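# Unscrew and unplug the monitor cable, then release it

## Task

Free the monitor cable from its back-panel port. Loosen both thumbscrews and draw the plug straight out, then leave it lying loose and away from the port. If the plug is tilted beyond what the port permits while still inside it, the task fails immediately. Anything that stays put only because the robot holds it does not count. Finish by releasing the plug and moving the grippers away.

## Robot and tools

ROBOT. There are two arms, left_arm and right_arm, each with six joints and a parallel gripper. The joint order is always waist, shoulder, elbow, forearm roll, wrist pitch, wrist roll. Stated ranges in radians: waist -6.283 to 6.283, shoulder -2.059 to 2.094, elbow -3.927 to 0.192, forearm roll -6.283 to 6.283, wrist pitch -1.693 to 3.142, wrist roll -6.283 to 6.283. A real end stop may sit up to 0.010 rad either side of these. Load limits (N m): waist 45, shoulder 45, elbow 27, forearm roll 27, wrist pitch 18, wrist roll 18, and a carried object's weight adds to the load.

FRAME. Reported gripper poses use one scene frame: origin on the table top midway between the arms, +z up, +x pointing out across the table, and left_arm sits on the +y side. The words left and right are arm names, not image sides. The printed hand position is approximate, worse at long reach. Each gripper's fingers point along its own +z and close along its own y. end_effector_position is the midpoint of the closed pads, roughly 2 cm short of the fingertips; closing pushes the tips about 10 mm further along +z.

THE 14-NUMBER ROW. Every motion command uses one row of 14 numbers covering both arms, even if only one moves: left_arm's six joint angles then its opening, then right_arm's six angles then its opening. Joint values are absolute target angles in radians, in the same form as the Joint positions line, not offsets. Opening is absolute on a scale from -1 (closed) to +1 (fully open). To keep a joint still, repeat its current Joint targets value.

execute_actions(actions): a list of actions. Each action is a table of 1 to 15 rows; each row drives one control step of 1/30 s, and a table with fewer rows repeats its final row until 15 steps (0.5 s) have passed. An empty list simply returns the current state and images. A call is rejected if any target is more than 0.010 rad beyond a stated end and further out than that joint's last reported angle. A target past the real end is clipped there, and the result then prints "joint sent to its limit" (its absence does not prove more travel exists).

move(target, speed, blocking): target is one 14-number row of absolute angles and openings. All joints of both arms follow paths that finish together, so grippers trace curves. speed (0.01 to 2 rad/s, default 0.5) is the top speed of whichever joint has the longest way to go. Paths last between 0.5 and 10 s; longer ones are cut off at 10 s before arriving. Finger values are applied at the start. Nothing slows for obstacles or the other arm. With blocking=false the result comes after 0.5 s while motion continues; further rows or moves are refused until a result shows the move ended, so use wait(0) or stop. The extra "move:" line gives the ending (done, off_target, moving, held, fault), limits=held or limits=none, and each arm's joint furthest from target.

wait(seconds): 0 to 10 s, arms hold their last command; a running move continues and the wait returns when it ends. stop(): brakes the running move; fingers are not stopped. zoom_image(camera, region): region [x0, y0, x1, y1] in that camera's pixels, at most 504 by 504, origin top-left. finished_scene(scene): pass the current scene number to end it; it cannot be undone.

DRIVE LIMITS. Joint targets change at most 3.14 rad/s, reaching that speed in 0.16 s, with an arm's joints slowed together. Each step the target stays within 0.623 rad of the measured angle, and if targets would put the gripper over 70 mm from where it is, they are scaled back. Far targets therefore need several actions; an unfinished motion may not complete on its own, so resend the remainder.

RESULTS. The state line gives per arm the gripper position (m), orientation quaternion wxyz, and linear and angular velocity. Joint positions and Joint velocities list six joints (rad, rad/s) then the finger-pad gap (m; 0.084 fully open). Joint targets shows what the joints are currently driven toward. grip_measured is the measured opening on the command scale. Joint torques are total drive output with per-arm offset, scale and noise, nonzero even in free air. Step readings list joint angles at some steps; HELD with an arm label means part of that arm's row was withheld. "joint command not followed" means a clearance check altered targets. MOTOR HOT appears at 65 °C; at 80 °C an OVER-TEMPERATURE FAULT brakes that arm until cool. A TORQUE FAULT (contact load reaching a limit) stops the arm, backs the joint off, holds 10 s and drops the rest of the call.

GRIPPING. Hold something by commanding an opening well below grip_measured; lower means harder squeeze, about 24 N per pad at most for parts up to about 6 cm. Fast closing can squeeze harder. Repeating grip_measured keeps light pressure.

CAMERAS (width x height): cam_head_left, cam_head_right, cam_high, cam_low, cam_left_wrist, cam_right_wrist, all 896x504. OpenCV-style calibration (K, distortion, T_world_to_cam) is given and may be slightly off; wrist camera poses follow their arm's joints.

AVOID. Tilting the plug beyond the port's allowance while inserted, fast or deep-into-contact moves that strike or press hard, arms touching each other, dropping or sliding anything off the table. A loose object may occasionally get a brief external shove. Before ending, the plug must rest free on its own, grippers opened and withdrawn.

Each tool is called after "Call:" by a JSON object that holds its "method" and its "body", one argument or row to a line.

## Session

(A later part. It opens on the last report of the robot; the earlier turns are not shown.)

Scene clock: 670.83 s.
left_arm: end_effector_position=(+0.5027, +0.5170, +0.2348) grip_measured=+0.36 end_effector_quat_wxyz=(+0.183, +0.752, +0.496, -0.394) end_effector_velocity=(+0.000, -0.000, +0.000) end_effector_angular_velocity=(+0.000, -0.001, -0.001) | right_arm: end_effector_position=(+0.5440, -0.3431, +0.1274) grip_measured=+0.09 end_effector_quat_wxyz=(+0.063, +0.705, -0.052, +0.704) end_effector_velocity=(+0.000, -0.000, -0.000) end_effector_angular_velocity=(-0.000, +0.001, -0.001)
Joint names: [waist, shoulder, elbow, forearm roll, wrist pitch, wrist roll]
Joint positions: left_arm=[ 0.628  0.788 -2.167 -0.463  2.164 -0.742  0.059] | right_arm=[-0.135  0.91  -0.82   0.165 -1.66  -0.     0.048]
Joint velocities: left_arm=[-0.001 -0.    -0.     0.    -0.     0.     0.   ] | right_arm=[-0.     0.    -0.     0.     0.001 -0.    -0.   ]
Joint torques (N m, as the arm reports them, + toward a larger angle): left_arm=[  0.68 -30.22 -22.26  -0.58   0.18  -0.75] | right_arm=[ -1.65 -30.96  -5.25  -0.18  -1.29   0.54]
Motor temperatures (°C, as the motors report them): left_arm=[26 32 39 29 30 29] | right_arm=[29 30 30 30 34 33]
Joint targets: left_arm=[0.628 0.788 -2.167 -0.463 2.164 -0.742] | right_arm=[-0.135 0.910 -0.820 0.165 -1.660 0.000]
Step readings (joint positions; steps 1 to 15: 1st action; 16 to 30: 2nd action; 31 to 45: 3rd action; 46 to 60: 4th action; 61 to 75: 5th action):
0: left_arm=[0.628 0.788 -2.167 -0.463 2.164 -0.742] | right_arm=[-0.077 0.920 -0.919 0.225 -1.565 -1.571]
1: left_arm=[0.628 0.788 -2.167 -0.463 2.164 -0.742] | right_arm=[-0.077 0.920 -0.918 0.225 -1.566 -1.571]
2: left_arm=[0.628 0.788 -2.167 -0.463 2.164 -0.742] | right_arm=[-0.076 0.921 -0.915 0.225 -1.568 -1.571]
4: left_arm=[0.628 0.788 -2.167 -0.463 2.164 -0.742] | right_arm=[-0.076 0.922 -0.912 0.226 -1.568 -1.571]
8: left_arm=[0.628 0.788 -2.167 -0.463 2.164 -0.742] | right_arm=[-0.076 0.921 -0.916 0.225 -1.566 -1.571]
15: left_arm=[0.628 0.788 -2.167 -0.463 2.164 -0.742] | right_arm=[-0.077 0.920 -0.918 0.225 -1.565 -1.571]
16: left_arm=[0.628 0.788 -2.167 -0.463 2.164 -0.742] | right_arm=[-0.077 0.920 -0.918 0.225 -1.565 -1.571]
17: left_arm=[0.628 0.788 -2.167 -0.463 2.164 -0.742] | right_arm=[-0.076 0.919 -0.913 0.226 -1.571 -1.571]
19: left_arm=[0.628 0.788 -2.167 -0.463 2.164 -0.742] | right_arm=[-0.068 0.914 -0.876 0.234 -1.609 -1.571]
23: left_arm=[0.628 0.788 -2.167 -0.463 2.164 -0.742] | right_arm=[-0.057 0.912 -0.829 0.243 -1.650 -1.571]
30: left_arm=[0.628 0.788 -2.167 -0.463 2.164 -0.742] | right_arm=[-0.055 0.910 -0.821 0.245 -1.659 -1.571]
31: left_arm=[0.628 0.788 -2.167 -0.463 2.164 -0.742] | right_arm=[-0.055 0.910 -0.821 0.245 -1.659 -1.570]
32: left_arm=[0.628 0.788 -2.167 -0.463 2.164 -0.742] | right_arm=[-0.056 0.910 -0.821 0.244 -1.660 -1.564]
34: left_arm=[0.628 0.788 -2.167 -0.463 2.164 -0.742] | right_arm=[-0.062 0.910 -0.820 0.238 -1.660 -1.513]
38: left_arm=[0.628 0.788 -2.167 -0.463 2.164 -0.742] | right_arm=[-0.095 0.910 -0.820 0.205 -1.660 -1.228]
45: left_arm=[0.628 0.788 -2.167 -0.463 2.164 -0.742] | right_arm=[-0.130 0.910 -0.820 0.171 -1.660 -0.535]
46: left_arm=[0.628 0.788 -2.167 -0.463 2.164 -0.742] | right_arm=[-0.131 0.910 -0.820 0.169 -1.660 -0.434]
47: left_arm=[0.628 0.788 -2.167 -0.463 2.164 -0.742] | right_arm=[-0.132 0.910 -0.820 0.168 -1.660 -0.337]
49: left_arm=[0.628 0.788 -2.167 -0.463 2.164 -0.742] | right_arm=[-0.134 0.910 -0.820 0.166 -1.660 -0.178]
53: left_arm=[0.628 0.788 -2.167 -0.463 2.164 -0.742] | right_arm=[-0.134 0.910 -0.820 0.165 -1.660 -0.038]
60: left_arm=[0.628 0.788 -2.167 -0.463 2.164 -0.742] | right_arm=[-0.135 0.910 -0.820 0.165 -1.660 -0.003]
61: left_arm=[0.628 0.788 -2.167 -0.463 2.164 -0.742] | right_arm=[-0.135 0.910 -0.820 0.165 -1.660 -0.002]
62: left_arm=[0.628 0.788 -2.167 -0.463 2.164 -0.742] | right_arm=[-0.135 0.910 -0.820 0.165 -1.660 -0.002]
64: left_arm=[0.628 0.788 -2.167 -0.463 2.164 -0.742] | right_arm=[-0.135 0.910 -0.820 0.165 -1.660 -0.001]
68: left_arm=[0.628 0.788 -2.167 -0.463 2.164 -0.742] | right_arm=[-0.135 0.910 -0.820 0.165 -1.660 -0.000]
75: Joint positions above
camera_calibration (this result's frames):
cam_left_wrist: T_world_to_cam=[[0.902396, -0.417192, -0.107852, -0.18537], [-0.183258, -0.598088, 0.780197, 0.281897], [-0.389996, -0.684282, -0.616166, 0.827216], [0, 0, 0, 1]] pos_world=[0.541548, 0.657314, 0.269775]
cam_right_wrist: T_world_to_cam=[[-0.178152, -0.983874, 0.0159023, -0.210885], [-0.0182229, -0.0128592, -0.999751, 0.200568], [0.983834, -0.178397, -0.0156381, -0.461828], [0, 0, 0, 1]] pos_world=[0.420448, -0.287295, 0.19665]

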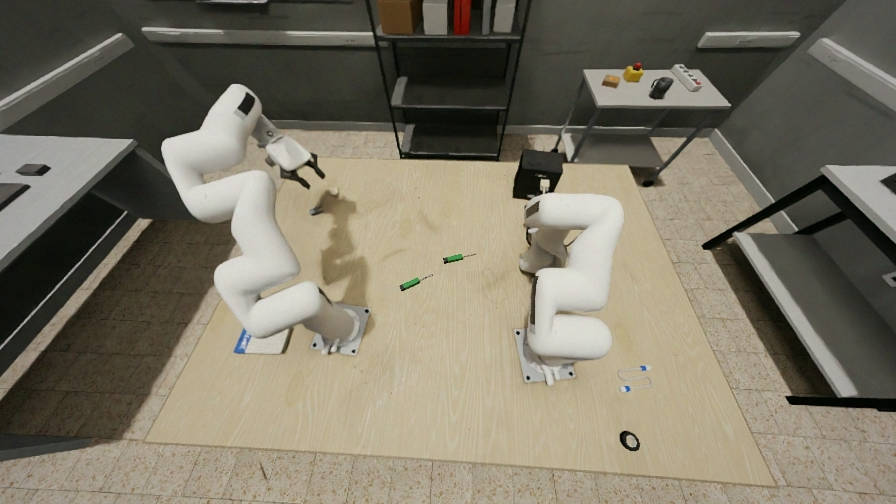

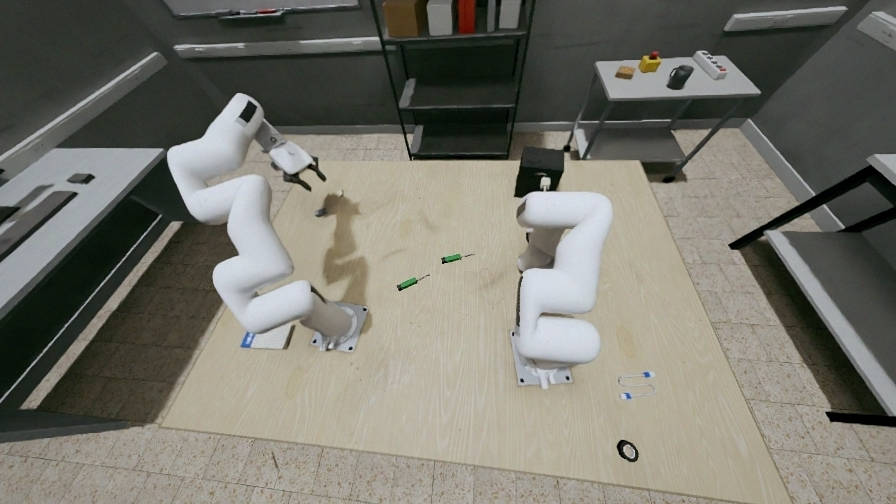

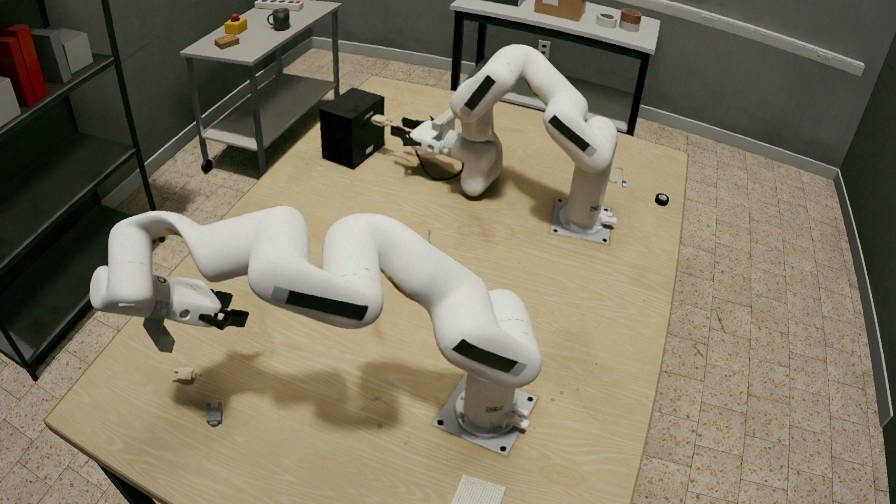

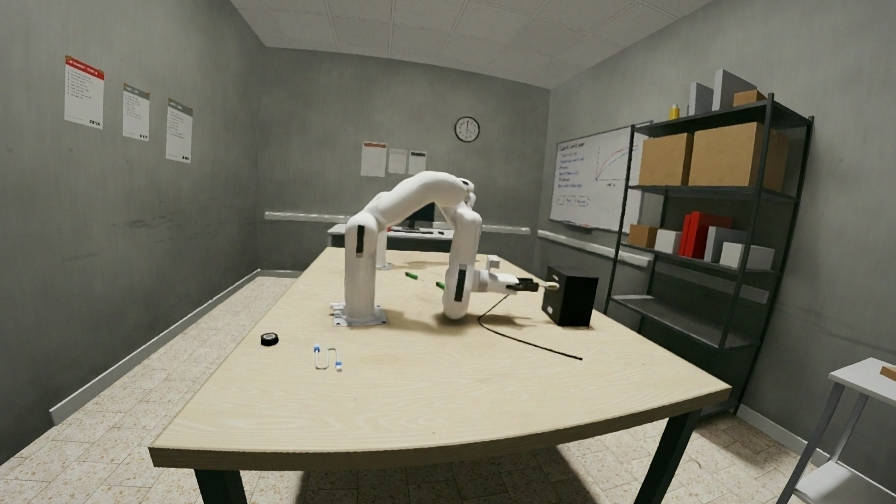

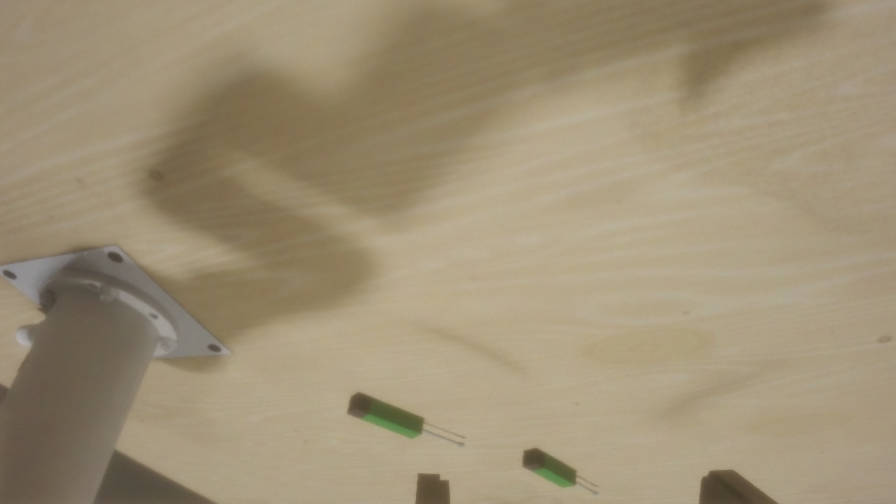

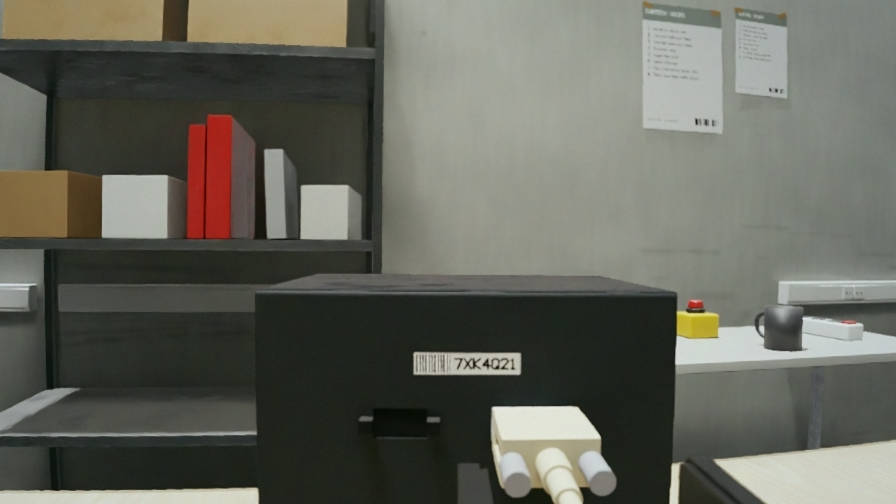

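Call:
{"method": "execute_actions", "body": {
  "actions": [
    [[0.628,0.788,-2.167,-0.463,2.164,-0.742,0.37,-0.2,0.91,-0.80,0.1,-1.68,1.571,-0.55]],
    [[0.628,0.788,-2.167,-0.463,2.164,-0.742,0.37,-0.2,0.91,-0.80,0.1,-1.68,1.571,-0.55]],
    [[0.628,0.788,-2.167,-0.463,2.164,-0.742,0.37,-0.2,0.91,-0.80,0.1,-1.68,1.571,-0.55]],
    [[0.628,0.788,-2.167,-0.463,2.164,-0.742,0.37,-0.206,0.915,-0.86,0.095,-1.625,1.571,-0.55]],
    [[0.628,0.788,-2.167,-0.463,2.164,-0.742,0.37,-0.2105,0.92,-0.9015,0.0915,-1.5875,1.571,-0.72]],
    [[0.628,0.788,-2.167,-0.463,2.164,-0.742,0.37,-0.207,0.92,-0.8969,0.0915,-1.5718,2.171,-0.72]],
    [[0.628,0.788,-2.167,-0.463,2.164,-0.742,0.37,-0.207,0.92,-0.8969,0.0915,-1.5718,2.171,-1]],
    [[0.628,0.788,-2.167,-0.463,2.164,-0.742,0.37,-0.2105,0.92,-0.9015,0.0915,-1.5875,1.571,-1]],
    [[0.628,0.788,-2.167,-0.463,2.164,-0.742,0.37,-0.2082,0.92,-0.9061,0.0915,-1.6032,0.971,-1]],
    [[0.628,0.788,-2.167,-0.463,2.164,-0.742,0.37,-0.2082,0.92,-0.9061,0.0915,-1.6032,0.971,-0.72]],
    [[0.628,0.788,-2.167,-0.463,2.164,-0.742,0.37,-0.2105,0.92,-0.9015,0.0915,-1.5875,1.571,-0.72]],
    [[0.628,0.788,-2.167,-0.463,2.164,-0.742,0.37,-0.207,0.92,-0.8969,0.0915,-1.5718,2.171,-0.72]],
    [[0.628,0.788,-2.167,-0.463,2.164,-0.742,0.37,-0.207,0.92,-0.8969,0.0915,-1.5718,2.171,-1]],
    [[0.628,0.788,-2.167,-0.463,2.164,-0.742,0.37,-0.2105,0.92,-0.9015,0.0915,-1.5875,1.571,-1]],
    [[0.628,0.788,-2.167,-0.463,2.164,-0.742,0.37,-0.2082,0.92,-0.9061,0.0915,-1.6032,0.971,-1]],
    [[0.628,0.788,-2.167,-0.463,2.164,-0.742,0.37,-0.2082,0.92,-0.9061,0.0915,-1.6032,0.971,-0.72]],
    [[0.628,0.788,-2.167,-0.463,2.164,-0.742,0.37,-0.2105,0.92,-0.9015,0.0915,-1.5875,1.571,-0.72]],
    [[0.628,0.788,-2.167,-0.463,2.164,-0.742,0.37,-0.207,0.92,-0.8969,0.0915,-1.5718,2.171,-0.72]],
    [[0.628,0.788,-2.167,-0.463,2.164,-0.742,0.37,-0.207,0.92,-0.8969,0.0915,-1.5718,2.171,-1]],
    [[0.628,0.788,-2.167,-0.463,2.164,-0.742,0.37,-0.2105,0.92,-0.9015,0.0915,-1.5875,1.571,-1]],
    [[0.628,0.788,-2.167,-0.463,2.164,-0.742,0.37,-0.2082,0.92,-0.9061,0.0915,-1.6032,0.971,-1]],
    [[0.628,0.788,-2.167,-0.463,2.164,-0.742,0.37,-0.2082,0.92,-0.9061,0.0915,-1.6032,0.971,-0.72]],
    [[0.628,0.788,-2.167,-0.463,2.164,-0.742,0.37,-0.2105,0.92,-0.9015,0.0915,-1.5875,1.571,-0.72]],
    [[0.628,0.788,-2.167,-0.463,2.164,-0.742,0.37,-0.207,0.92,-0.8969,0.0915,-1.5718,2.171,-0.72]],
    [[0.628,0.788,-2.167,-0.463,2.164,-0.742,0.37,-0.207,0.92,-0.8969,0.0915,-1.5718,2.171,-1]],
    [[0.628,0.788,-2.167,-0.463,2.164,-0.742,0.37,-0.2105,0.92,-0.9015,0.0915,-1.5875,1.571,-1]],
    [[0.628,0.788,-2.167,-0.463,2.164,-0.742,0.37,-0.2082,0.92,-0.9061,0.0915,-1.6032,0.971,-1]],
    [[0.628,0.788,-2.167,-0.463,2.164,-0.742,0.37,-0.2082,0.92,-0.9061,0.0915,-1.6032,0.971,-0.72]],
    [[0.628,0.788,-2.167,-0.463,2.164,-0.742,0.37,-0.2105,0.92,-0.9015,0.0915,-1.5875,1.571,-0.72]],
    [[0.628,0.788,-2.167,-0.463,2.164,-0.742,0.37,-0.207,0.92,-0.8969,0.0915,-1.5718,2.171,-0.72]],
    [[0.628,0.788,-2.167,-0.463,2.164,-0.742,0.37,-0.207,0.92,-0.8969,0.0915,-1.5718,2.171,-1]],
    [[0.628,0.788,-2.167,-0.463,2.164,-0.742,0.37,-0.2105,0.92,-0.9015,0.0915,-1.5875,1.571,-1]],
    [[0.628,0.788,-2.167,-0.463,2.164,-0.742,0.37,-0.2082,0.92,-0.9061,0.0915,-1.6032,0.971,-1]],
    [[0.628,0.788,-2.167,-0.463,2.164,-0.742,0.37,-0.2082,0.92,-0.9061,0.0915,-1.6032,0.971,-0.72]],
    [[0.628,0.788,-2.167,-0.463,2.164,-0.742,0.37,-0.2105,0.92,-0.9015,0.0915,-1.5875,1.571,-0.72]],
    [[0.628,0.788,-2.167,-0.463,2.164,-0.742,0.37,-0.207,0.92,-0.8969,0.0915,-1.5718,2.171,-0.72]],
    [[0.628,0.788,-2.167,-0.463,2.164,-0.742,0.37,-0.207,0.92,-0.8969,0.0915,-1.5718,2.171,-1]],
    [[0.628,0.788,-2.167,-0.463,2.164,-0.742,0.37,-0.2105,0.92,-0.9015,0.0915,-1.5875,1.571,-1]],
    [[0.628,0.788,-2.167,-0.463,2.164,-0.742,0.37,-0.2082,0.92,-0.9061,0.0915,-1.6032,0.971,-1]],
    [[0.628,0.788,-2.167,-0.463,2.164,-0.742,0.37,-0.2082,0.92,-0.9061,0.0915,-1.6032,0.971,-0.72]],
    [[0.628,0.788,-2.167,-0.463,2.164,-0.742,0.37,-0.2105,0.92,-0.9015,0.0915,-1.5875,1.571,-0.72]],
    [[0.628,0.788,-2.167,-0.463,2.164,-0.742,0.37,-0.207,0.92,-0.8969,0.0915,-1.5718,2.171,-0.72]],
    [[0.628,0.788,-2.167,-0.463,2.164,-0.742,0.37,-0.207,0.92,-0.8969,0.0915,-1.5718,2.171,-1]],
    [[0.628,0.788,-2.167,-0.463,2.164,-0.742,0.37,-0.2105,0.92,-0.9015,0.0915,-1.5875,1.571,-1]],
    [[0.628,0.788,-2.167,-0.463,2.164,-0.742,0.37,-0.2082,0.92,-0.9061,0.0915,-1.6032,0.971,-1]],
    [[0.628,0.788,-2.167,-0.463,2.164,-0.742,0.37,-0.2082,0.92,-0.9061,0.0915,-1.6032,0.971,-0.72]],
    [[0.628,0.788,-2.167,-0.463,2.164,-0.742,0.37,-0.2105,0.92,-0.9015,0.0915,-1.5875,1.571,-0.72]],
    [[0.628,0.788,-2.167,-0.463,2.164,-0.742,0.37,-0.207,0.92,-0.8969,0.0915,-1.5718,2.171,-0.72]],
    [[0.628,0.788,-2.167,-0.463,2.164,-0.742,0.37,-0.207,0.92,-0.8969,0.0915,-1.5718,2.171,-1]],
    [[0.628,0.788,-2.167,-0.463,2.164,-0.742,0.37,-0.2105,0.92,-0.9015,0.0915,-1.5875,1.571,-1]],
    [[0.628,0.788,-2.167,-0.463,2.164,-0.742,0.37,-0.2102,0.92,-0.8985,0.0915,-1.5912,1.571,-1]],
    [[0.628,0.788,-2.167,-0.463,2.164,-0.742,0.37,-0.2102,0.92,-0.8985,0.0915,-1.5912,1.571,-1]]
  ]
}}

Scene clock: 763.13 s.
left_arm: end_effector_position=(+0.5027, +0.5170, +0.2348) grip_measured=+0.36 end_effector_quat_wxyz=(+0.183, +0.752, +0.496, -0.394) end_effector_velocity=(-0.000, +0.000, -0.001) end_effector_angular_velocity=(-0.002, +0.003, +0.000) | right_arm: end_effector_position=(+0.5680, -0.3694, +0.1285) grip_measured=-0.86 end_effector_quat_wxyz=(+0.456, -0.458, +0.539, -0.540) end_effector_velocity=(+0.000, -0.000, -0.001) end_effector_angular_velocity=(+0.000, +0.002, -0.000)
Joint names: [waist, shoulder, elbow, forearm roll, wrist pitch, wrist roll]
Joint positions: left_arm=[ 0.628  0.788 -2.167 -0.463  2.164 -0.742  0.059] | right_arm=[-0.21   0.92  -0.899  0.091 -1.591  1.571  0.006]
Joint velocities: left_arm=[ 0.001  0.002  0.001 -0.     0.001  0.    -0.   ] | right_arm=[-0.     0.     0.     0.     0.001 -0.     0.   ]
Joint torques (N m, as the arm reports them, + toward a larger angle): left_arm=[  0.56 -29.87 -22.54  -1.01   0.23  -0.83] | right_arm=[ -0.94 -32.09  -6.18  -0.21  -1.29   0.26]
Motor temperatures (°C, as the motors report them): left_arm=[26 32 39 29 30 29] | right_arm=[29 30 30 30 33 33]
Joint targets: left_arm=[0.628 0.788 -2.167 -0.463 2.164 -0.742] | right_arm=[-0.210 0.920 -0.899 0.091 -1.591 1.571]
Step readings (joint positions; steps 1 to 15: 1st action; 16 to 30: 2nd action; 31 to 45: 3rd action; 46 to 60: 4th action; 61 to 75: 5th action; 76 to 90: 6th action; 91 to 105: 7th action; 106 to 120: 8th action; 121 to 135: 9th action; 136 to 150: 10th action; 151 to 165: 11th action; 166 to 180: 12th action; 181 to 195: 13th action):
0: left_arm=[0.628 0.788 -2.167 -0.463 2.164 -0.742] | right_arm=[-0.135 0.910 -0.820 0.165 -1.660 -0.000]
1: left_arm=[0.628 0.788 -2.167 -0.463 2.164 -0.742] | right_arm=[-0.135 0.910 -0.820 0.165 -1.660 0.001]
2: left_arm=[0.628 0.788 -2.167 -0.463 2.164 -0.742] | right_arm=[-0.136 0.910 -0.820 0.164 -1.660 0.007]
4: left_arm=[0.628 0.788 -2.167 -0.463 2.164 -0.742] | right_arm=[-0.140 0.910 -0.818 0.159 -1.662 0.058]
8: left_arm=[0.628 0.788 -2.167 -0.463 2.164 -0.742] | right_arm=[-0.167 0.910 -0.810 0.132 -1.670 0.343]
15: left_arm=[0.628 0.788 -2.167 -0.463 2.164 -0.742] | right_arm=[-0.196 0.910 -0.802 0.105 -1.679 1.036]
16: left_arm=[0.628 0.788 -2.167 -0.463 2.164 -0.742] | right_arm=[-0.198 0.910 -0.801 0.104 -1.679 1.137]
17: left_arm=[0.628 0.788 -2.167 -0.463 2.164 -0.742] | right_arm=[-0.199 0.910 -0.800 0.104 -1.679 1.234]
19: left_arm=[0.628 0.788 -2.167 -0.463 2.164 -0.742] | right_arm=[-0.200 0.910 -0.800 0.102 -1.679 1.393]
23: left_arm=[0.628 0.788 -2.167 -0.463 2.164 -0.742] | right_arm=[-0.200 0.910 -0.800 0.101 -1.680 1.533]
30: left_arm=[0.628 0.788 -2.167 -0.463 2.164 -0.742] | right_arm=[-0.200 0.910 -0.800 0.100 -1.680 1.568]
31: left_arm=[0.628 0.788 -2.167 -0.463 2.164 -0.742] | right_arm=[-0.200 0.910 -0.800 0.100 -1.680 1.569]
32: left_arm=[0.628 0.788 -2.167 -0.463 2.164 -0.742] | right_arm=[-0.200 0.910 -0.800 0.100 -1.680 1.569]
34: left_arm=[0.628 0.788 -2.167 -0.463 2.164 -0.742] | right_arm=[-0.200 0.910 -0.800 0.100 -1.680 1.570]
38: left_arm=[0.628 0.788 -2.167 -0.463 2.164 -0.742] | right_arm=[-0.200 0.910 -0.800 0.100 -1.680 1.571]
45: left_arm=[0.628 0.788 -2.167 -0.463 2.164 -0.742] | right_arm=[-0.200 0.910 -0.800 0.100 -1.680 1.571]
46: left_arm=[0.628 0.788 -2.167 -0.463 2.164 -0.742] | right_arm=[-0.200 0.910 -0.800 0.100 -1.679 1.571]
47: left_arm=[0.628 0.788 -2.167 -0.463 2.164 -0.742] | right_arm=[-0.200 0.911 -0.805 0.099 -1.674 1.571]
49: left_arm=[0.628 0.788 -2.167 -0.463 2.164 -0.742] | right_arm=[-0.203 0.913 -0.833 0.097 -1.649 1.571]
53: left_arm=[0.628 0.788 -2.167 -0.463 2.164 -0.742] | right_arm=[-0.206 0.914 -0.856 0.095 -1.630 1.571]
60: left_arm=[0.628 0.788 -2.167 -0.463 2.164 -0.742] | right_arm=[-0.206 0.915 -0.859 0.095 -1.625 1.571]
61: left_arm=[0.628 0.788 -2.167 -0.463 2.164 -0.742] | right_arm=[-0.206 0.915 -0.860 0.095 -1.625 1.571]
62: left_arm=[0.628 0.788 -2.167 -0.463 2.164 -0.742] | right_arm=[-0.206 0.916 -0.865 0.094 -1.619 1.571]
64: left_arm=[0.628 0.788 -2.167 -0.463 2.164 -0.742] | right_arm=[-0.209 0.918 -0.885 0.093 -1.602 1.571]
68: left_arm=[0.628 0.788 -2.167 -0.463 2.164 -0.742] | right_arm=[-0.210 0.919 -0.899 0.092 -1.590 1.571]
75: left_arm=[0.628 0.788 -2.167 -0.463 2.164 -0.742] | right_arm=[-0.210 0.920 -0.901 0.092 -1.588 1.571]
76: left_arm=[0.628 0.788 -2.167 -0.463 2.164 -0.742] | right_arm=[-0.210 0.920 -0.901 0.092 -1.588 1.572]
77: left_arm=[0.628 0.788 -2.167 -0.463 2.164 -0.742] | right_arm=[-0.210 0.920 -0.901 0.092 -1.587 1.578]
79: left_arm=[0.628 0.788 -2.167 -0.463 2.164 -0.742] | right_arm=[-0.210 0.920 -0.901 0.092 -1.586 1.629]
83: left_arm=[0.628 0.788 -2.167 -0.463 2.164 -0.742] | right_arm=[-0.209 0.920 -0.899 0.092 -1.579 1.903]
90: left_arm=[0.628 0.788 -2.167 -0.463 2.164 -0.742] | right_arm=[-0.207 0.920 -0.897 0.092 -1.572 2.151]
91: left_arm=[0.628 0.788 -2.167 -0.463 2.164 -0.742] | right_arm=[-0.207 0.920 -0.897 0.092 -1.572 2.157]
92: left_arm=[0.628 0.788 -2.167 -0.463 2.164 -0.742] | right_arm=[-0.207 0.920 -0.897 0.092 -1.572 2.161]
94: left_arm=[0.628 0.788 -2.167 -0.463 2.164 -0.742] | right_arm=[-0.207 0.920 -0.897 0.092 -1.572 2.166]
98: left_arm=[0.628 0.788 -2.167 -0.463 2.164 -0.742] | right_arm=[-0.207 0.920 -0.897 0.091 -1.572 2.170]
105: left_arm=[0.628 0.788 -2.167 -0.463 2.164 -0.742] | right_arm=[-0.207 0.920 -0.897 0.091 -1.572 2.171]
106: left_arm=[0.628 0.788 -2.167 -0.463 2.164 -0.742] | right_arm=[-0.207 0.920 -0.897 0.091 -1.572 2.170]
107: left_arm=[0.628 0.788 -2.167 -0.463 2.164 -0.742] | right_arm=[-0.207 0.920 -0.897 0.092 -1.572 2.164]
109: left_arm=[0.628 0.788 -2.167 -0.463 2.164 -0.742] | right_arm=[-0.207 0.920 -0.897 0.092 -1.573 2.113]
113: left_arm=[0.628 0.788 -2.167 -0.463 2.164 -0.742] | right_arm=[-0.209 0.920 -0.899 0.092 -1.581 1.839]
120: left_arm=[0.628 0.788 -2.167 -0.463 2.164 -0.742] | right_arm=[-0.210 0.920 -0.901 0.091 -1.587 1.591]
121: left_arm=[0.628 0.788 -2.167 -0.463 2.164 -0.742] | right_arm=[-0.210 0.920 -0.901 0.091 -1.587 1.584]
122: left_arm=[0.628 0.788 -2.167 -0.463 2.164 -0.742] | right_arm=[-0.210 0.920 -0.901 0.091 -1.588 1.573]
124: left_arm=[0.628 0.788 -2.167 -0.463 2.164 -0.742] | right_arm=[-0.210 0.920 -0.902 0.091 -1.589 1.518]
128: left_arm=[0.628 0.788 -2.167 -0.463 2.164 -0.742] | right_arm=[-0.209 0.920 -0.904 0.092 -1.596 1.241]
135: left_arm=[0.628 0.788 -2.167 -0.463 2.164 -0.742] | right_arm=[-0.208 0.920 -0.906 0.091 -1.603 0.991]
136: left_arm=[0.628 0.788 -2.167 -0.463 2.164 -0.742] | right_arm=[-0.208 0.920 -0.906 0.091 -1.603 0.985]
137: left_arm=[0.628 0.788 -2.167 -0.463 2.164 -0.742] | right_arm=[-0.208 0.920 -0.906 0.091 -1.603 0.981]
139: left_arm=[0.628 0.788 -2.167 -0.463 2.164 -0.742] | right_arm=[-0.208 0.920 -0.907 0.091 -1.603 0.976]
143: left_arm=[0.628 0.788 -2.167 -0.463 2.164 -0.742] | right_arm=[-0.208 0.920 -0.906 0.091 -1.603 0.972]
150: left_arm=[0.628 0.788 -2.167 -0.463 2.164 -0.742] | right_arm=[-0.208 0.920 -0.906 0.091 -1.603 0.971]
151: left_arm=[0.628 0.788 -2.167 -0.463 2.164 -0.742] | right_arm=[-0.208 0.920 -0.906 0.091 -1.603 0.972]
152: left_arm=[0.628 0.788 -2.167 -0.463 2.164 -0.742] | right_arm=[-0.208 0.920 -0.906 0.091 -1.603 0.978]
154: left_arm=[0.628 0.788 -2.167 -0.463 2.164 -0.742] | right_arm=[-0.208 0.920 -0.906 0.091 -1.602 1.029]
158: left_arm=[0.628 0.788 -2.167 -0.463 2.164 -0.742] | right_arm=[-0.209 0.920 -0.904 0.092 -1.595 1.303]
165: left_arm=[0.628 0.788 -2.167 -0.463 2.164 -0.742] | right_arm=[-0.210 0.920 -0.902 0.092 -1.588 1.551]
166: left_arm=[0.628 0.788 -2.167 -0.463 2.164 -0.742] | right_arm=[-0.210 0.920 -0.902 0.091 -1.588 1.558]
167: left_arm=[0.628 0.788 -2.167 -0.463 2.164 -0.742] | right_arm=[-0.210 0.920 -0.902 0.091 -1.588 1.569]
169: left_arm=[0.628 0.788 -2.167 -0.463 2.164 -0.742] | right_arm=[-0.210 0.920 -0.901 0.092 -1.586 1.624]
173: left_arm=[0.628 0.788 -2.167 -0.463 2.164 -0.742] | right_arm=[-0.209 0.920 -0.899 0.092 -1.579 1.901]
180: left_arm=[0.628 0.788 -2.167 -0.463 2.164 -0.742] | right_arm=[-0.207 0.920 -0.897 0.092 -1.572 2.151]
181: left_arm=[0.628 0.788 -2.167 -0.463 2.164 -0.742] | right_arm=[-0.207 0.920 -0.897 0.092 -1.572 2.157]
182: left_arm=[0.628 0.788 -2.167 -0.463 2.164 -0.742] | right_arm=[-0.207 0.920 -0.897 0.092 -1.572 2.161]
184: left_arm=[0.628 0.788 -2.167 -0.463 2.164 -0.742] | right_arm=[-0.207 0.920 -0.897 0.092 -1.572 2.166]
Lines left out of this list: 197.
camera_calibration (this result's frames):
cam_left_wrist: T_world_to_cam=[[0.902396, -0.417191, -0.107852, -0.18537], [-0.183258, -0.598088, 0.780197, 0.281897], [-0.389996, -0.684282, -0.616166, 0.827216], [0, 0, 0, 1]] pos_world=[0.541548, 0.657314, 0.269775]
cam_right_wrist: T_world_to_cam=[[-0.0176011, 0.0000157724, -0.999845, 0.170261], [0.148218, 0.988951, -0.00259362, 0.349131], [0.988798, -0.148241, -0.017409, -0.481549], [0, 0, 0, 1]] pos_world=[0.427404, -0.416662, 0.162757]

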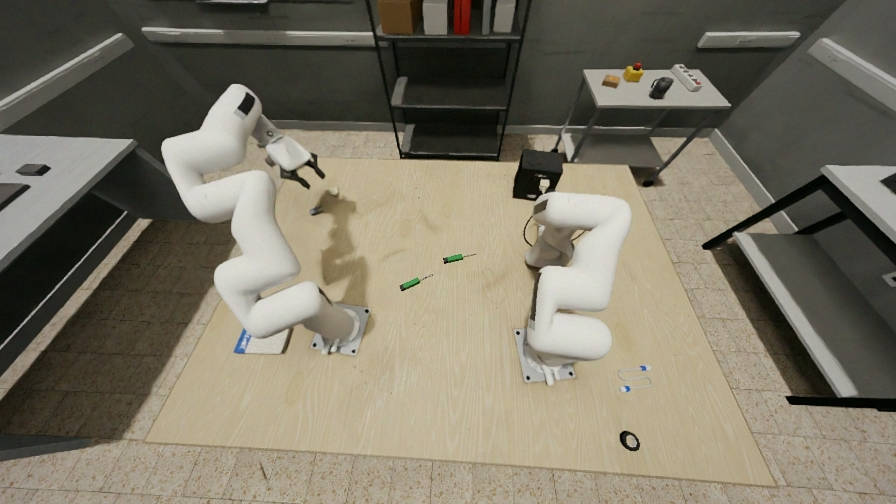

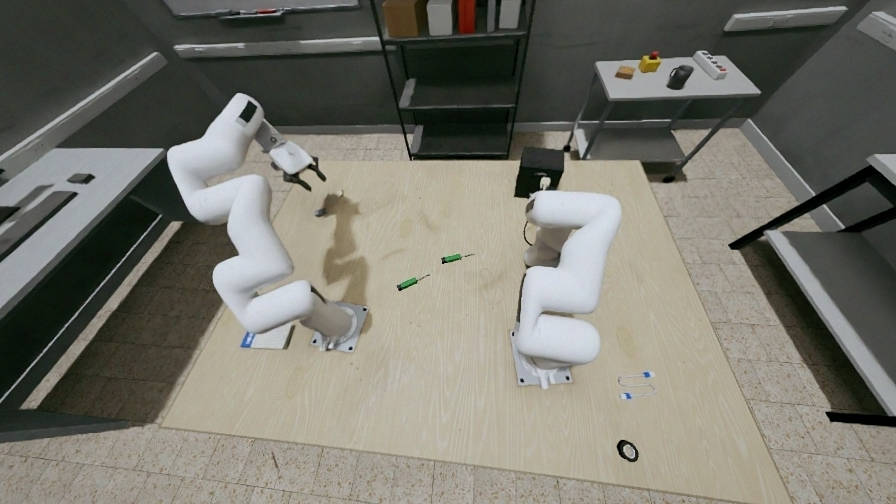

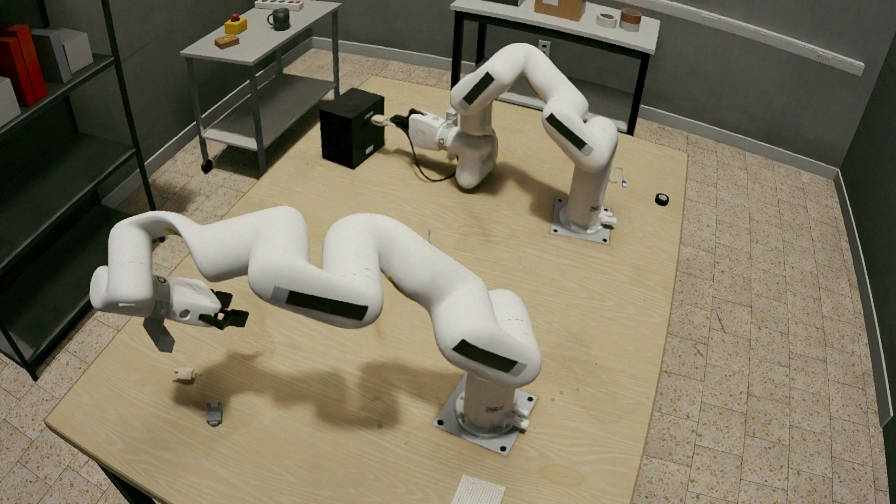

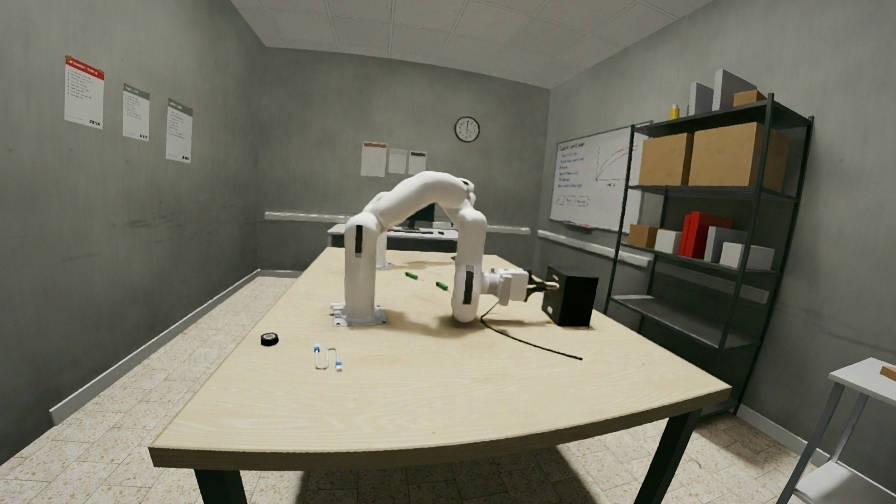

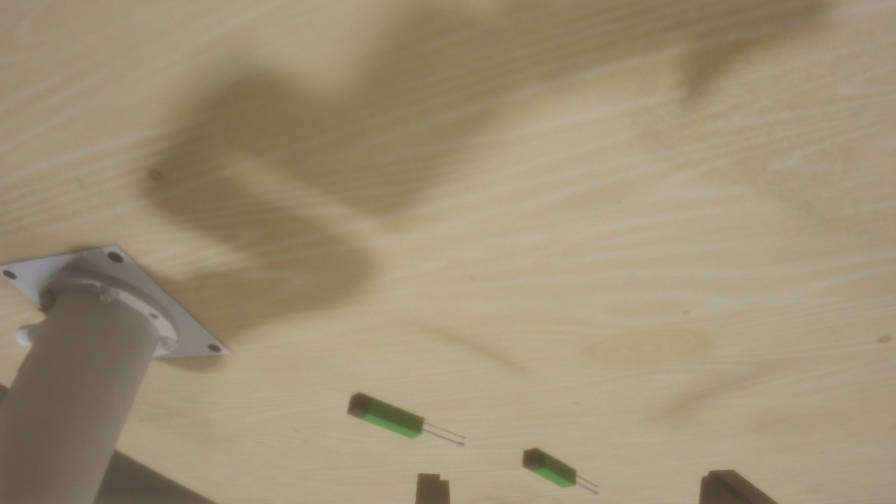

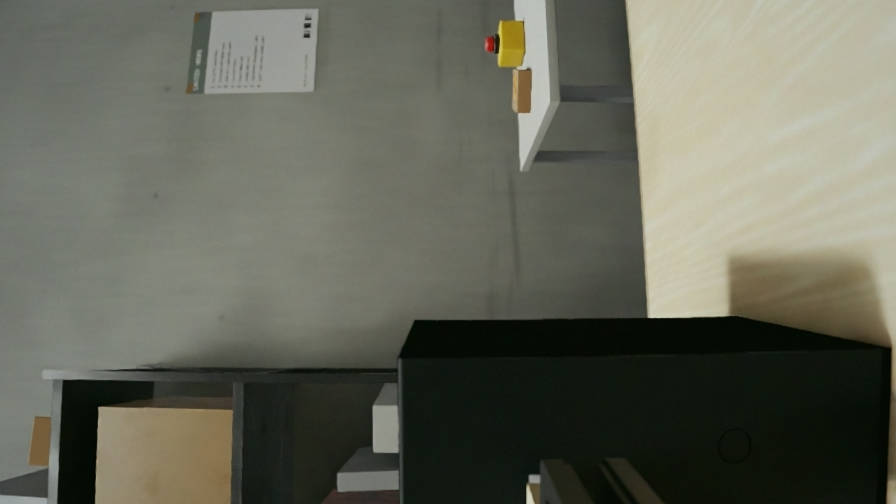

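Right is free. Back to left, 3.5 cycles + test.

Call:
{"method": "execute_actions", "body": {
  "actions": [
    [[0.628,0.788,-2.167,-0.463,2.164,-0.742,0.37,-0.2102,0.92,-0.8985,0.0915,-1.5912,1.571,-0.55]],
    [[0.628,0.788,-2.167,-0.463,2.164,-0.742,0.37,-0.2,0.91,-0.80,0.1,-1.68,1.571,-0.55]],
    [[0.628,0.788,-2.167,-0.463,2.164,-0.742,0.37,-0.135,0.91,-0.82,0.165,-1.66,0,0.1]],
    [[0.628,0.788,-2.167,-0.463,2.164,-0.742,0.37,-0.135,0.91,-0.82,0.165,-1.66,0,0.1]],
    [[0.628,0.788,-2.167,-0.463,2.164,-0.742,0.37,-0.055,0.91,-0.82,0.245,-1.66,-1.571,-0.55]],
    [[0.628,0.788,-2.167,-0.463,2.164,-0.742,0.37,-0.055,0.91,-0.82,0.245,-1.66,-1.571,-0.55]],
    [[0.628,0.788,-2.167,-0.463,2.164,-0.742,0.37,-0.068,0.916,-0.88,0.233,-1.6,-1.571,-0.55]],
    [[0.628,0.788,-2.167,-0.463,2.164,-0.742,0.37,-0.077,0.92,-0.922,0.225,-1.561,-1.571,-0.72]],
    [[0.628,0.788,-2.167,-0.463,2.164,-0.742,0.37,-0.0805,0.92,-0.9266,0.225,-1.5767,-0.971,-0.72]],
    [[0.628,0.788,-2.167,-0.463,2.164,-0.742,0.37,-0.0805,0.92,-0.9266,0.225,-1.5767,-0.971,-1]],
    [[0.628,0.788,-2.167,-0.463,2.164,-0.742,0.37,-0.077,0.92,-0.922,0.225,-1.561,-1.571,-1]],
    [[0.628,0.788,-2.167,-0.463,2.164,-0.742,0.37,-0.0794,0.92,-0.9174,0.225,-1.5453,-2.171,-1]],
    [[0.628,0.788,-2.167,-0.463,2.164,-0.742,0.37,-0.0794,0.92,-0.9174,0.225,-1.5453,-2.171,-0.72]],
    [[0.628,0.788,-2.167,-0.463,2.164,-0.742,0.37,-0.077,0.92,-0.922,0.225,-1.561,-1.571,-0.72]],
    [[0.628,0.788,-2.167,-0.463,2.164,-0.742,0.37,-0.0805,0.92,-0.9266,0.225,-1.5767,-0.971,-0.72]],
    [[0.628,0.788,-2.167,-0.463,2.164,-0.742,0.37,-0.0805,0.92,-0.9266,0.225,-1.5767,-0.971,-1]],
    [[0.628,0.788,-2.167,-0.463,2.164,-0.742,0.37,-0.077,0.92,-0.922,0.225,-1.561,-1.571,-1]],
    [[0.628,0.788,-2.167,-0.463,2.164,-0.742,0.37,-0.0794,0.92,-0.9174,0.225,-1.5453,-2.171,-1]],
    [[0.628,0.788,-2.167,-0.463,2.164,-0.742,0.37,-0.0794,0.92,-0.9174,0.225,-1.5453,-2.171,-0.72]],
    [[0.628,0.788,-2.167,-0.463,2.164,-0.742,0.37,-0.077,0.92,-0.922,0.225,-1.561,-1.571,-0.72]],
    [[0.628,0.788,-2.167,-0.463,2.164,-0.742,0.37,-0.0805,0.92,-0.9266,0.225,-1.5767,-0.971,-0.72]],
    [[0.628,0.788,-2.167,-0.463,2.164,-0.742,0.37,-0.0805,0.92,-0.9266,0.225,-1.5767,-0.971,-1]],
    [[0.628,0.788,-2.167,-0.463,2.164,-0.742,0.37,-0.077,0.92,-0.922,0.225,-1.561,-1.571,-1]],
    [[0.628,0.788,-2.167,-0.463,2.164,-0.742,0.37,-0.0794,0.92,-0.9174,0.225,-1.5453,-2.171,-1]],
    [[0.628,0.788,-2.167,-0.463,2.164,-0.742,0.37,-0.0794,0.92,-0.9174,0.225,-1.5453,-2.171,-0.72]],
    [[0.628,0.788,-2.167,-0.463,2.164,-0.742,0.37,-0.077,0.92,-0.922,0.225,-1.561,-1.571,-0.72]],
    [[0.628,0.788,-2.167,-0.463,2.164,-0.742,0.37,-0.0805,0.92,-0.9266,0.225,-1.5767,-0.971,-0.72]],
    [[0.628,0.788,-2.167,-0.463,2.164,-0.742,0.37,-0.0805,0.92,-0.9266,0.225,-1.5767,-0.971,-1]],
    [[0.628,0.788,-2.167,-0.463,2.164,-0.742,0.37,-0.077,0.92,-0.922,0.225,-1.561,-1.571,-1]],
    [[0.628,0.788,-2.167,-0.463,2.164,-0.742,0.37,-0.0767,0.92,-0.919,0.225,-1.5647,-1.571,-1]],
    [[0.628,0.788,-2.167,-0.463,2.164,-0.742,0.37,-0.0767,0.92,-0.919,0.225,-1.5647,-1.571,-1]]
  ]
}}

Scene clock: 809.33 s.
left_arm: end_effector_position=(+0.5027, +0.5170, +0.2348) grip_measured=+0.36 end_effector_quat_wxyz=(+0.183, +0.752, +0.496, -0.394) end_effector_velocity=(-0.000, +0.001, -0.001) end_effector_angular_velocity=(-0.000, +0.002, +0.002) | right_arm: end_effector_position=(+0.5761, -0.3253, +0.1288) grip_measured=-0.86 end_effector_quat_wxyz=(+0.538, +0.541, +0.459, +0.456) end_effector_velocity=(-0.000, +0.001, +0.000) end_effector_angular_velocity=(+0.001, -0.000, +0.002)
Joint names: [waist, shoulder, elbow, forearm roll, wrist pitch, wrist roll]
Joint positions: left_arm=[ 0.628  0.788 -2.167 -0.463  2.164 -0.742  0.059] | right_arm=[-0.077  0.92  -0.92   0.225 -1.564 -1.571  0.006]
Joint velocities: left_arm=[ 0.001  0.001  0.001  0.    -0.001 -0.001  0.   ] | right_arm=[ 0.001 -0.001  0.001 -0.    -0.001  0.001 -0.   ]
Joint torques (N m, as the arm reports them, + toward a larger angle): left_arm=[  0.82 -30.6  -22.4   -0.98   0.42  -0.4 ] | right_arm=[ -0.2  -28.18   2.07   0.28  -2.84   0.31]
Motor temperatures (°C, as the motors report them): left_arm=[26 32 40 29 30 29] | right_arm=[29 30 30 30 33 33]
Joint targets: left_arm=[0.628 0.788 -2.167 -0.463 2.164 -0.742] | right_arm=[-0.077 0.920 -0.919 0.225 -1.565 -1.571]
Step readings (joint positions; steps 1 to 15: 1st action; 16 to 30: 2nd action; 31 to 45: 3rd action; 46 to 60: 4th action; 61 to 75: 5th action; 76 to 90: 6th action; 91 to 105: 7th action; 106 to 120: 8th action; 121 to 135: 9th action; 136 to 150: 10th action; 151 to 165: 11th action; 166 to 180: 12th action; 181 to 195: 13th action):
0: left_arm=[0.628 0.788 -2.167 -0.463 2.164 -0.742] | right_arm=[-0.210 0.920 -0.898 0.092 -1.591 1.571]
1: left_arm=[0.628 0.788 -2.167 -0.463 2.164 -0.742] | right_arm=[-0.210 0.920 -0.898 0.091 -1.591 1.571]
2: left_arm=[0.628 0.788 -2.167 -0.463 2.164 -0.742] | right_arm=[-0.210 0.920 -0.898 0.091 -1.591 1.571]
4: left_arm=[0.628 0.788 -2.167 -0.463 2.164 -0.742] | right_arm=[-0.210 0.920 -0.898 0.091 -1.591 1.571]
8: left_arm=[0.628 0.788 -2.167 -0.463 2.164 -0.742] | right_arm=[-0.210 0.920 -0.898 0.091 -1.591 1.571]
15: left_arm=[0.628 0.788 -2.167 -0.463 2.164 -0.742] | right_arm=[-0.210 0.920 -0.899 0.091 -1.591 1.571]
16: left_arm=[0.628 0.788 -2.167 -0.463 2.164 -0.742] | right_arm=[-0.210 0.920 -0.898 0.092 -1.592 1.571]
17: left_arm=[0.628 0.788 -2.167 -0.463 2.164 -0.742] | right_arm=[-0.210 0.919 -0.893 0.092 -1.597 1.571]
19: left_arm=[0.628 0.788 -2.167 -0.463 2.164 -0.742] | right_arm=[-0.206 0.914 -0.855 0.095 -1.632 1.571]
23: left_arm=[0.628 0.788 -2.167 -0.463 2.164 -0.742] | right_arm=[-0.201 0.912 -0.809 0.099 -1.671 1.571]
30: left_arm=[0.628 0.788 -2.167 -0.463 2.164 -0.742] | right_arm=[-0.200 0.910 -0.801 0.100 -1.679 1.571]
31: left_arm=[0.628 0.788 -2.167 -0.463 2.164 -0.742] | right_arm=[-0.200 0.910 -0.801 0.100 -1.679 1.570]
32: left_arm=[0.628 0.788 -2.167 -0.463 2.164 -0.742] | right_arm=[-0.200 0.910 -0.801 0.101 -1.679 1.564]
34: left_arm=[0.628 0.788 -2.167 -0.463 2.164 -0.742] | right_arm=[-0.195 0.910 -0.802 0.106 -1.678 1.513]
38: left_arm=[0.628 0.788 -2.167 -0.463 2.164 -0.742] | right_arm=[-0.168 0.910 -0.810 0.132 -1.670 1.228]
45: left_arm=[0.628 0.788 -2.167 -0.463 2.164 -0.742] | right_arm=[-0.139 0.910 -0.819 0.160 -1.661 0.535]
46: left_arm=[0.628 0.788 -2.167 -0.463 2.164 -0.742] | right_arm=[-0.138 0.910 -0.819 0.162 -1.661 0.434]
47: left_arm=[0.628 0.788 -2.167 -0.463 2.164 -0.742] | right_arm=[-0.137 0.910 -0.819 0.163 -1.661 0.337]
49: left_arm=[0.628 0.788 -2.167 -0.463 2.164 -0.742] | right_arm=[-0.136 0.910 -0.820 0.164 -1.660 0.177]
53: left_arm=[0.628 0.788 -2.167 -0.463 2.164 -0.742] | right_arm=[-0.135 0.910 -0.820 0.165 -1.660 0.038]
60: left_arm=[0.628 0.788 -2.167 -0.463 2.164 -0.742] | right_arm=[-0.135 0.910 -0.820 0.165 -1.660 0.003]
61: left_arm=[0.628 0.788 -2.167 -0.463 2.164 -0.742] | right_arm=[-0.135 0.910 -0.820 0.165 -1.660 0.002]
62: left_arm=[0.628 0.788 -2.167 -0.463 2.164 -0.742] | right_arm=[-0.134 0.910 -0.820 0.166 -1.660 -0.006]
64: left_arm=[0.628 0.788 -2.167 -0.463 2.164 -0.742] | right_arm=[-0.129 0.910 -0.820 0.172 -1.660 -0.057]
68: left_arm=[0.628 0.788 -2.167 -0.463 2.164 -0.742] | right_arm=[-0.095 0.910 -0.820 0.205 -1.660 -0.342]
75: left_arm=[0.628 0.788 -2.167 -0.463 2.164 -0.742] | right_arm=[-0.060 0.910 -0.820 0.239 -1.660 -1.036]
76: left_arm=[0.628 0.788 -2.167 -0.463 2.164 -0.742] | right_arm=[-0.058 0.910 -0.820 0.241 -1.660 -1.137]
77: left_arm=[0.628 0.788 -2.167 -0.463 2.164 -0.742] | right_arm=[-0.057 0.910 -0.820 0.242 -1.660 -1.234]
79: left_arm=[0.628 0.788 -2.167 -0.463 2.164 -0.742] | right_arm=[-0.056 0.910 -0.820 0.243 -1.660 -1.393]
83: left_arm=[0.628 0.788 -2.167 -0.463 2.164 -0.742] | right_arm=[-0.055 0.910 -0.820 0.244 -1.660 -1.533]
90: left_arm=[0.628 0.788 -2.167 -0.463 2.164 -0.742] | right_arm=[-0.055 0.910 -0.820 0.245 -1.660 -1.568]
91: left_arm=[0.628 0.788 -2.167 -0.463 2.164 -0.742] | right_arm=[-0.055 0.910 -0.820 0.245 -1.659 -1.569]
92: left_arm=[0.628 0.788 -2.167 -0.463 2.164 -0.742] | right_arm=[-0.056 0.911 -0.825 0.244 -1.653 -1.569]
94: left_arm=[0.628 0.788 -2.167 -0.463 2.164 -0.742] | right_arm=[-0.062 0.914 -0.853 0.238 -1.626 -1.570]
98: left_arm=[0.628 0.788 -2.167 -0.463 2.164 -0.742] | right_arm=[-0.067 0.915 -0.876 0.234 -1.605 -1.571]
105: left_arm=[0.628 0.788 -2.167 -0.463 2.164 -0.742] | right_arm=[-0.068 0.916 -0.879 0.233 -1.600 -1.571]
106: left_arm=[0.628 0.788 -2.167 -0.463 2.164 -0.742] | right_arm=[-0.068 0.916 -0.880 0.233 -1.600 -1.571]
107: left_arm=[0.628 0.788 -2.167 -0.463 2.164 -0.742] | right_arm=[-0.069 0.917 -0.885 0.232 -1.594 -1.571]
109: left_arm=[0.628 0.788 -2.167 -0.463 2.164 -0.742] | right_arm=[-0.073 0.919 -0.906 0.228 -1.576 -1.571]
113: left_arm=[0.628 0.788 -2.167 -0.463 2.164 -0.742] | right_arm=[-0.076 0.920 -0.919 0.226 -1.564 -1.571]
120: left_arm=[0.628 0.788 -2.167 -0.463 2.164 -0.742] | right_arm=[-0.077 0.920 -0.922 0.225 -1.561 -1.571]
121: left_arm=[0.628 0.788 -2.167 -0.463 2.164 -0.742] | right_arm=[-0.077 0.920 -0.922 0.225 -1.561 -1.570]
122: left_arm=[0.628 0.788 -2.167 -0.463 2.164 -0.742] | right_arm=[-0.077 0.920 -0.922 0.225 -1.561 -1.564]
124: left_arm=[0.628 0.788 -2.167 -0.463 2.164 -0.742] | right_arm=[-0.077 0.920 -0.922 0.225 -1.563 -1.513]
128: left_arm=[0.628 0.788 -2.167 -0.463 2.164 -0.742] | right_arm=[-0.079 0.920 -0.924 0.225 -1.570 -1.239]
135: left_arm=[0.628 0.788 -2.167 -0.463 2.164 -0.742] | right_arm=[-0.080 0.920 -0.926 0.225 -1.576 -0.991]
136: left_arm=[0.628 0.788 -2.167 -0.463 2.164 -0.742] | right_arm=[-0.080 0.920 -0.926 0.225 -1.576 -0.985]
137: left_arm=[0.628 0.788 -2.167 -0.463 2.164 -0.742] | right_arm=[-0.080 0.920 -0.927 0.225 -1.576 -0.981]
139: left_arm=[0.628 0.788 -2.167 -0.463 2.164 -0.742] | right_arm=[-0.080 0.920 -0.927 0.225 -1.576 -0.976]
143: left_arm=[0.628 0.788 -2.167 -0.463 2.164 -0.742] | right_arm=[-0.080 0.920 -0.927 0.225 -1.577 -0.972]
150: left_arm=[0.628 0.788 -2.167 -0.463 2.164 -0.742] | right_arm=[-0.080 0.920 -0.927 0.225 -1.577 -0.971]
151: left_arm=[0.628 0.788 -2.167 -0.463 2.164 -0.742] | right_arm=[-0.080 0.920 -0.927 0.225 -1.577 -0.972]
152: left_arm=[0.628 0.788 -2.167 -0.463 2.164 -0.742] | right_arm=[-0.080 0.920 -0.927 0.225 -1.576 -0.978]
154: left_arm=[0.628 0.788 -2.167 -0.463 2.164 -0.742] | right_arm=[-0.080 0.920 -0.926 0.225 -1.575 -1.029]
158: left_arm=[0.628 0.788 -2.167 -0.463 2.164 -0.742] | right_arm=[-0.079 0.920 -0.924 0.225 -1.568 -1.303]
165: left_arm=[0.628 0.788 -2.167 -0.463 2.164 -0.742] | right_arm=[-0.077 0.920 -0.923 0.225 -1.562 -1.551]
166: left_arm=[0.628 0.788 -2.167 -0.463 2.164 -0.742] | right_arm=[-0.077 0.920 -0.922 0.225 -1.562 -1.558]
167: left_arm=[0.628 0.788 -2.167 -0.463 2.164 -0.742] | right_arm=[-0.077 0.920 -0.922 0.225 -1.561 -1.569]
169: left_arm=[0.628 0.788 -2.167 -0.463 2.164 -0.742] | right_arm=[-0.077 0.920 -0.922 0.225 -1.560 -1.624]
173: left_arm=[0.628 0.788 -2.167 -0.463 2.164 -0.742] | right_arm=[-0.078 0.920 -0.920 0.225 -1.553 -1.901]
180: left_arm=[0.628 0.788 -2.167 -0.463 2.164 -0.742] | right_arm=[-0.079 0.920 -0.917 0.225 -1.546 -2.151]
181: left_arm=[0.628 0.788 -2.167 -0.463 2.164 -0.742] | right_arm=[-0.079 0.920 -0.917 0.225 -1.546 -2.157]
182: left_arm=[0.628 0.788 -2.167 -0.463 2.164 -0.742] | right_arm=[-0.079 0.920 -0.917 0.225 -1.545 -2.161]
184: left_arm=[0.628 0.788 -2.167 -0.463 2.164 -0.742] | right_arm=[-0.079 0.920 -0.917 0.225 -1.545 -2.166]
Lines left out of this list: 92.
camera_calibration (this result's frames):
cam_left_wrist: T_world_to_cam=[[0.902396, -0.417192, -0.107852, -0.18537], [-0.183258, -0.598088, 0.780197, 0.281897], [-0.389996, -0.684282, -0.616166, 0.827216], [0, 0, 0, 1]] pos_world=[0.541548, 0.657314, 0.269775]
cam_right_wrist: T_world_to_cam=[[-0.00968801, 0.00292179, 0.999949, -0.0904264], [-0.180493, -0.983576, 0.00112524, -0.148443], [0.983529, -0.180473, 0.0100563, -0.493963], [0, 0, 0, 1]] pos_world=[0.458158, -0.234887, 0.0955563]

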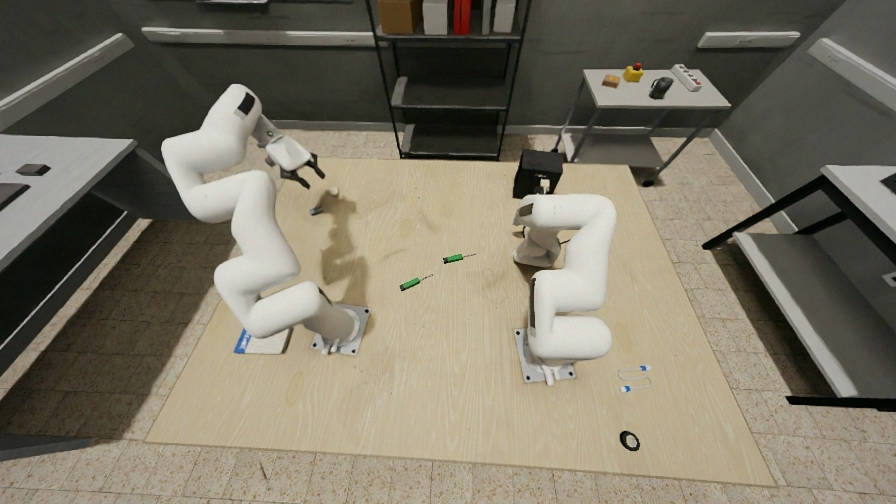

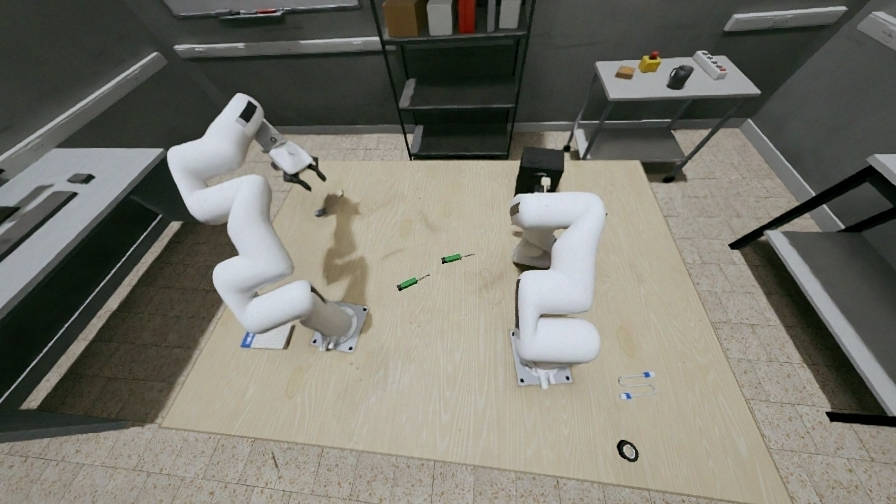

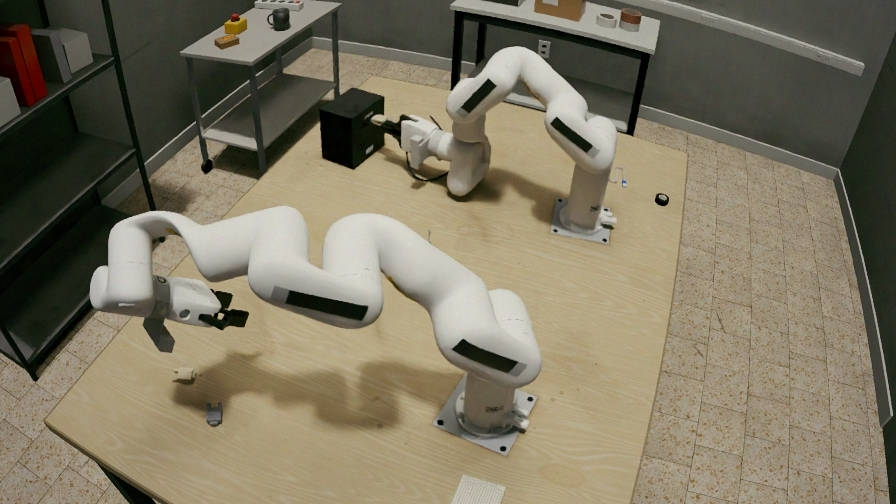

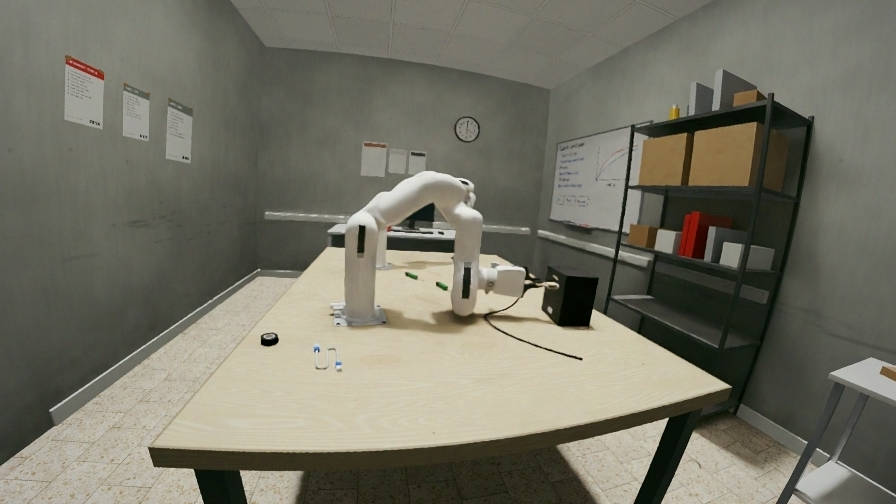

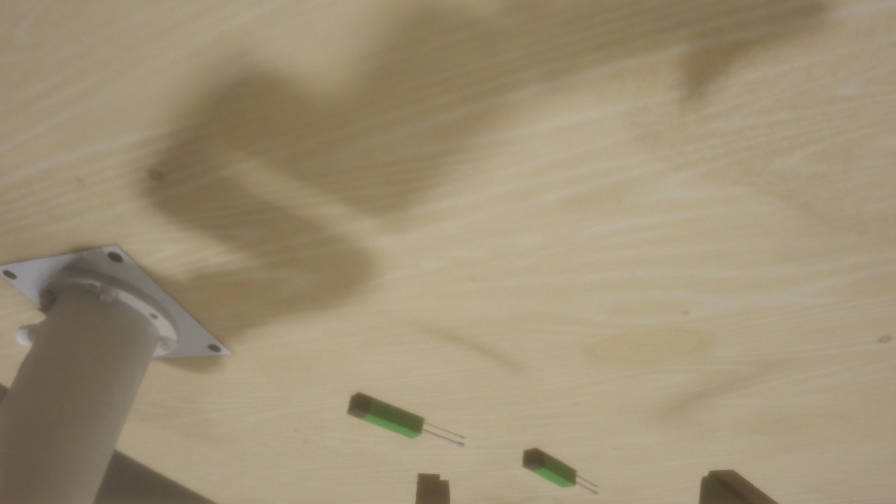

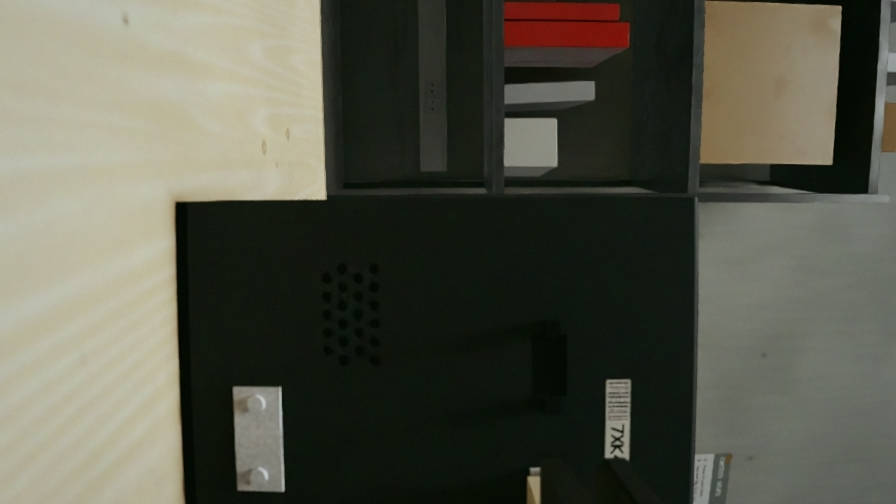

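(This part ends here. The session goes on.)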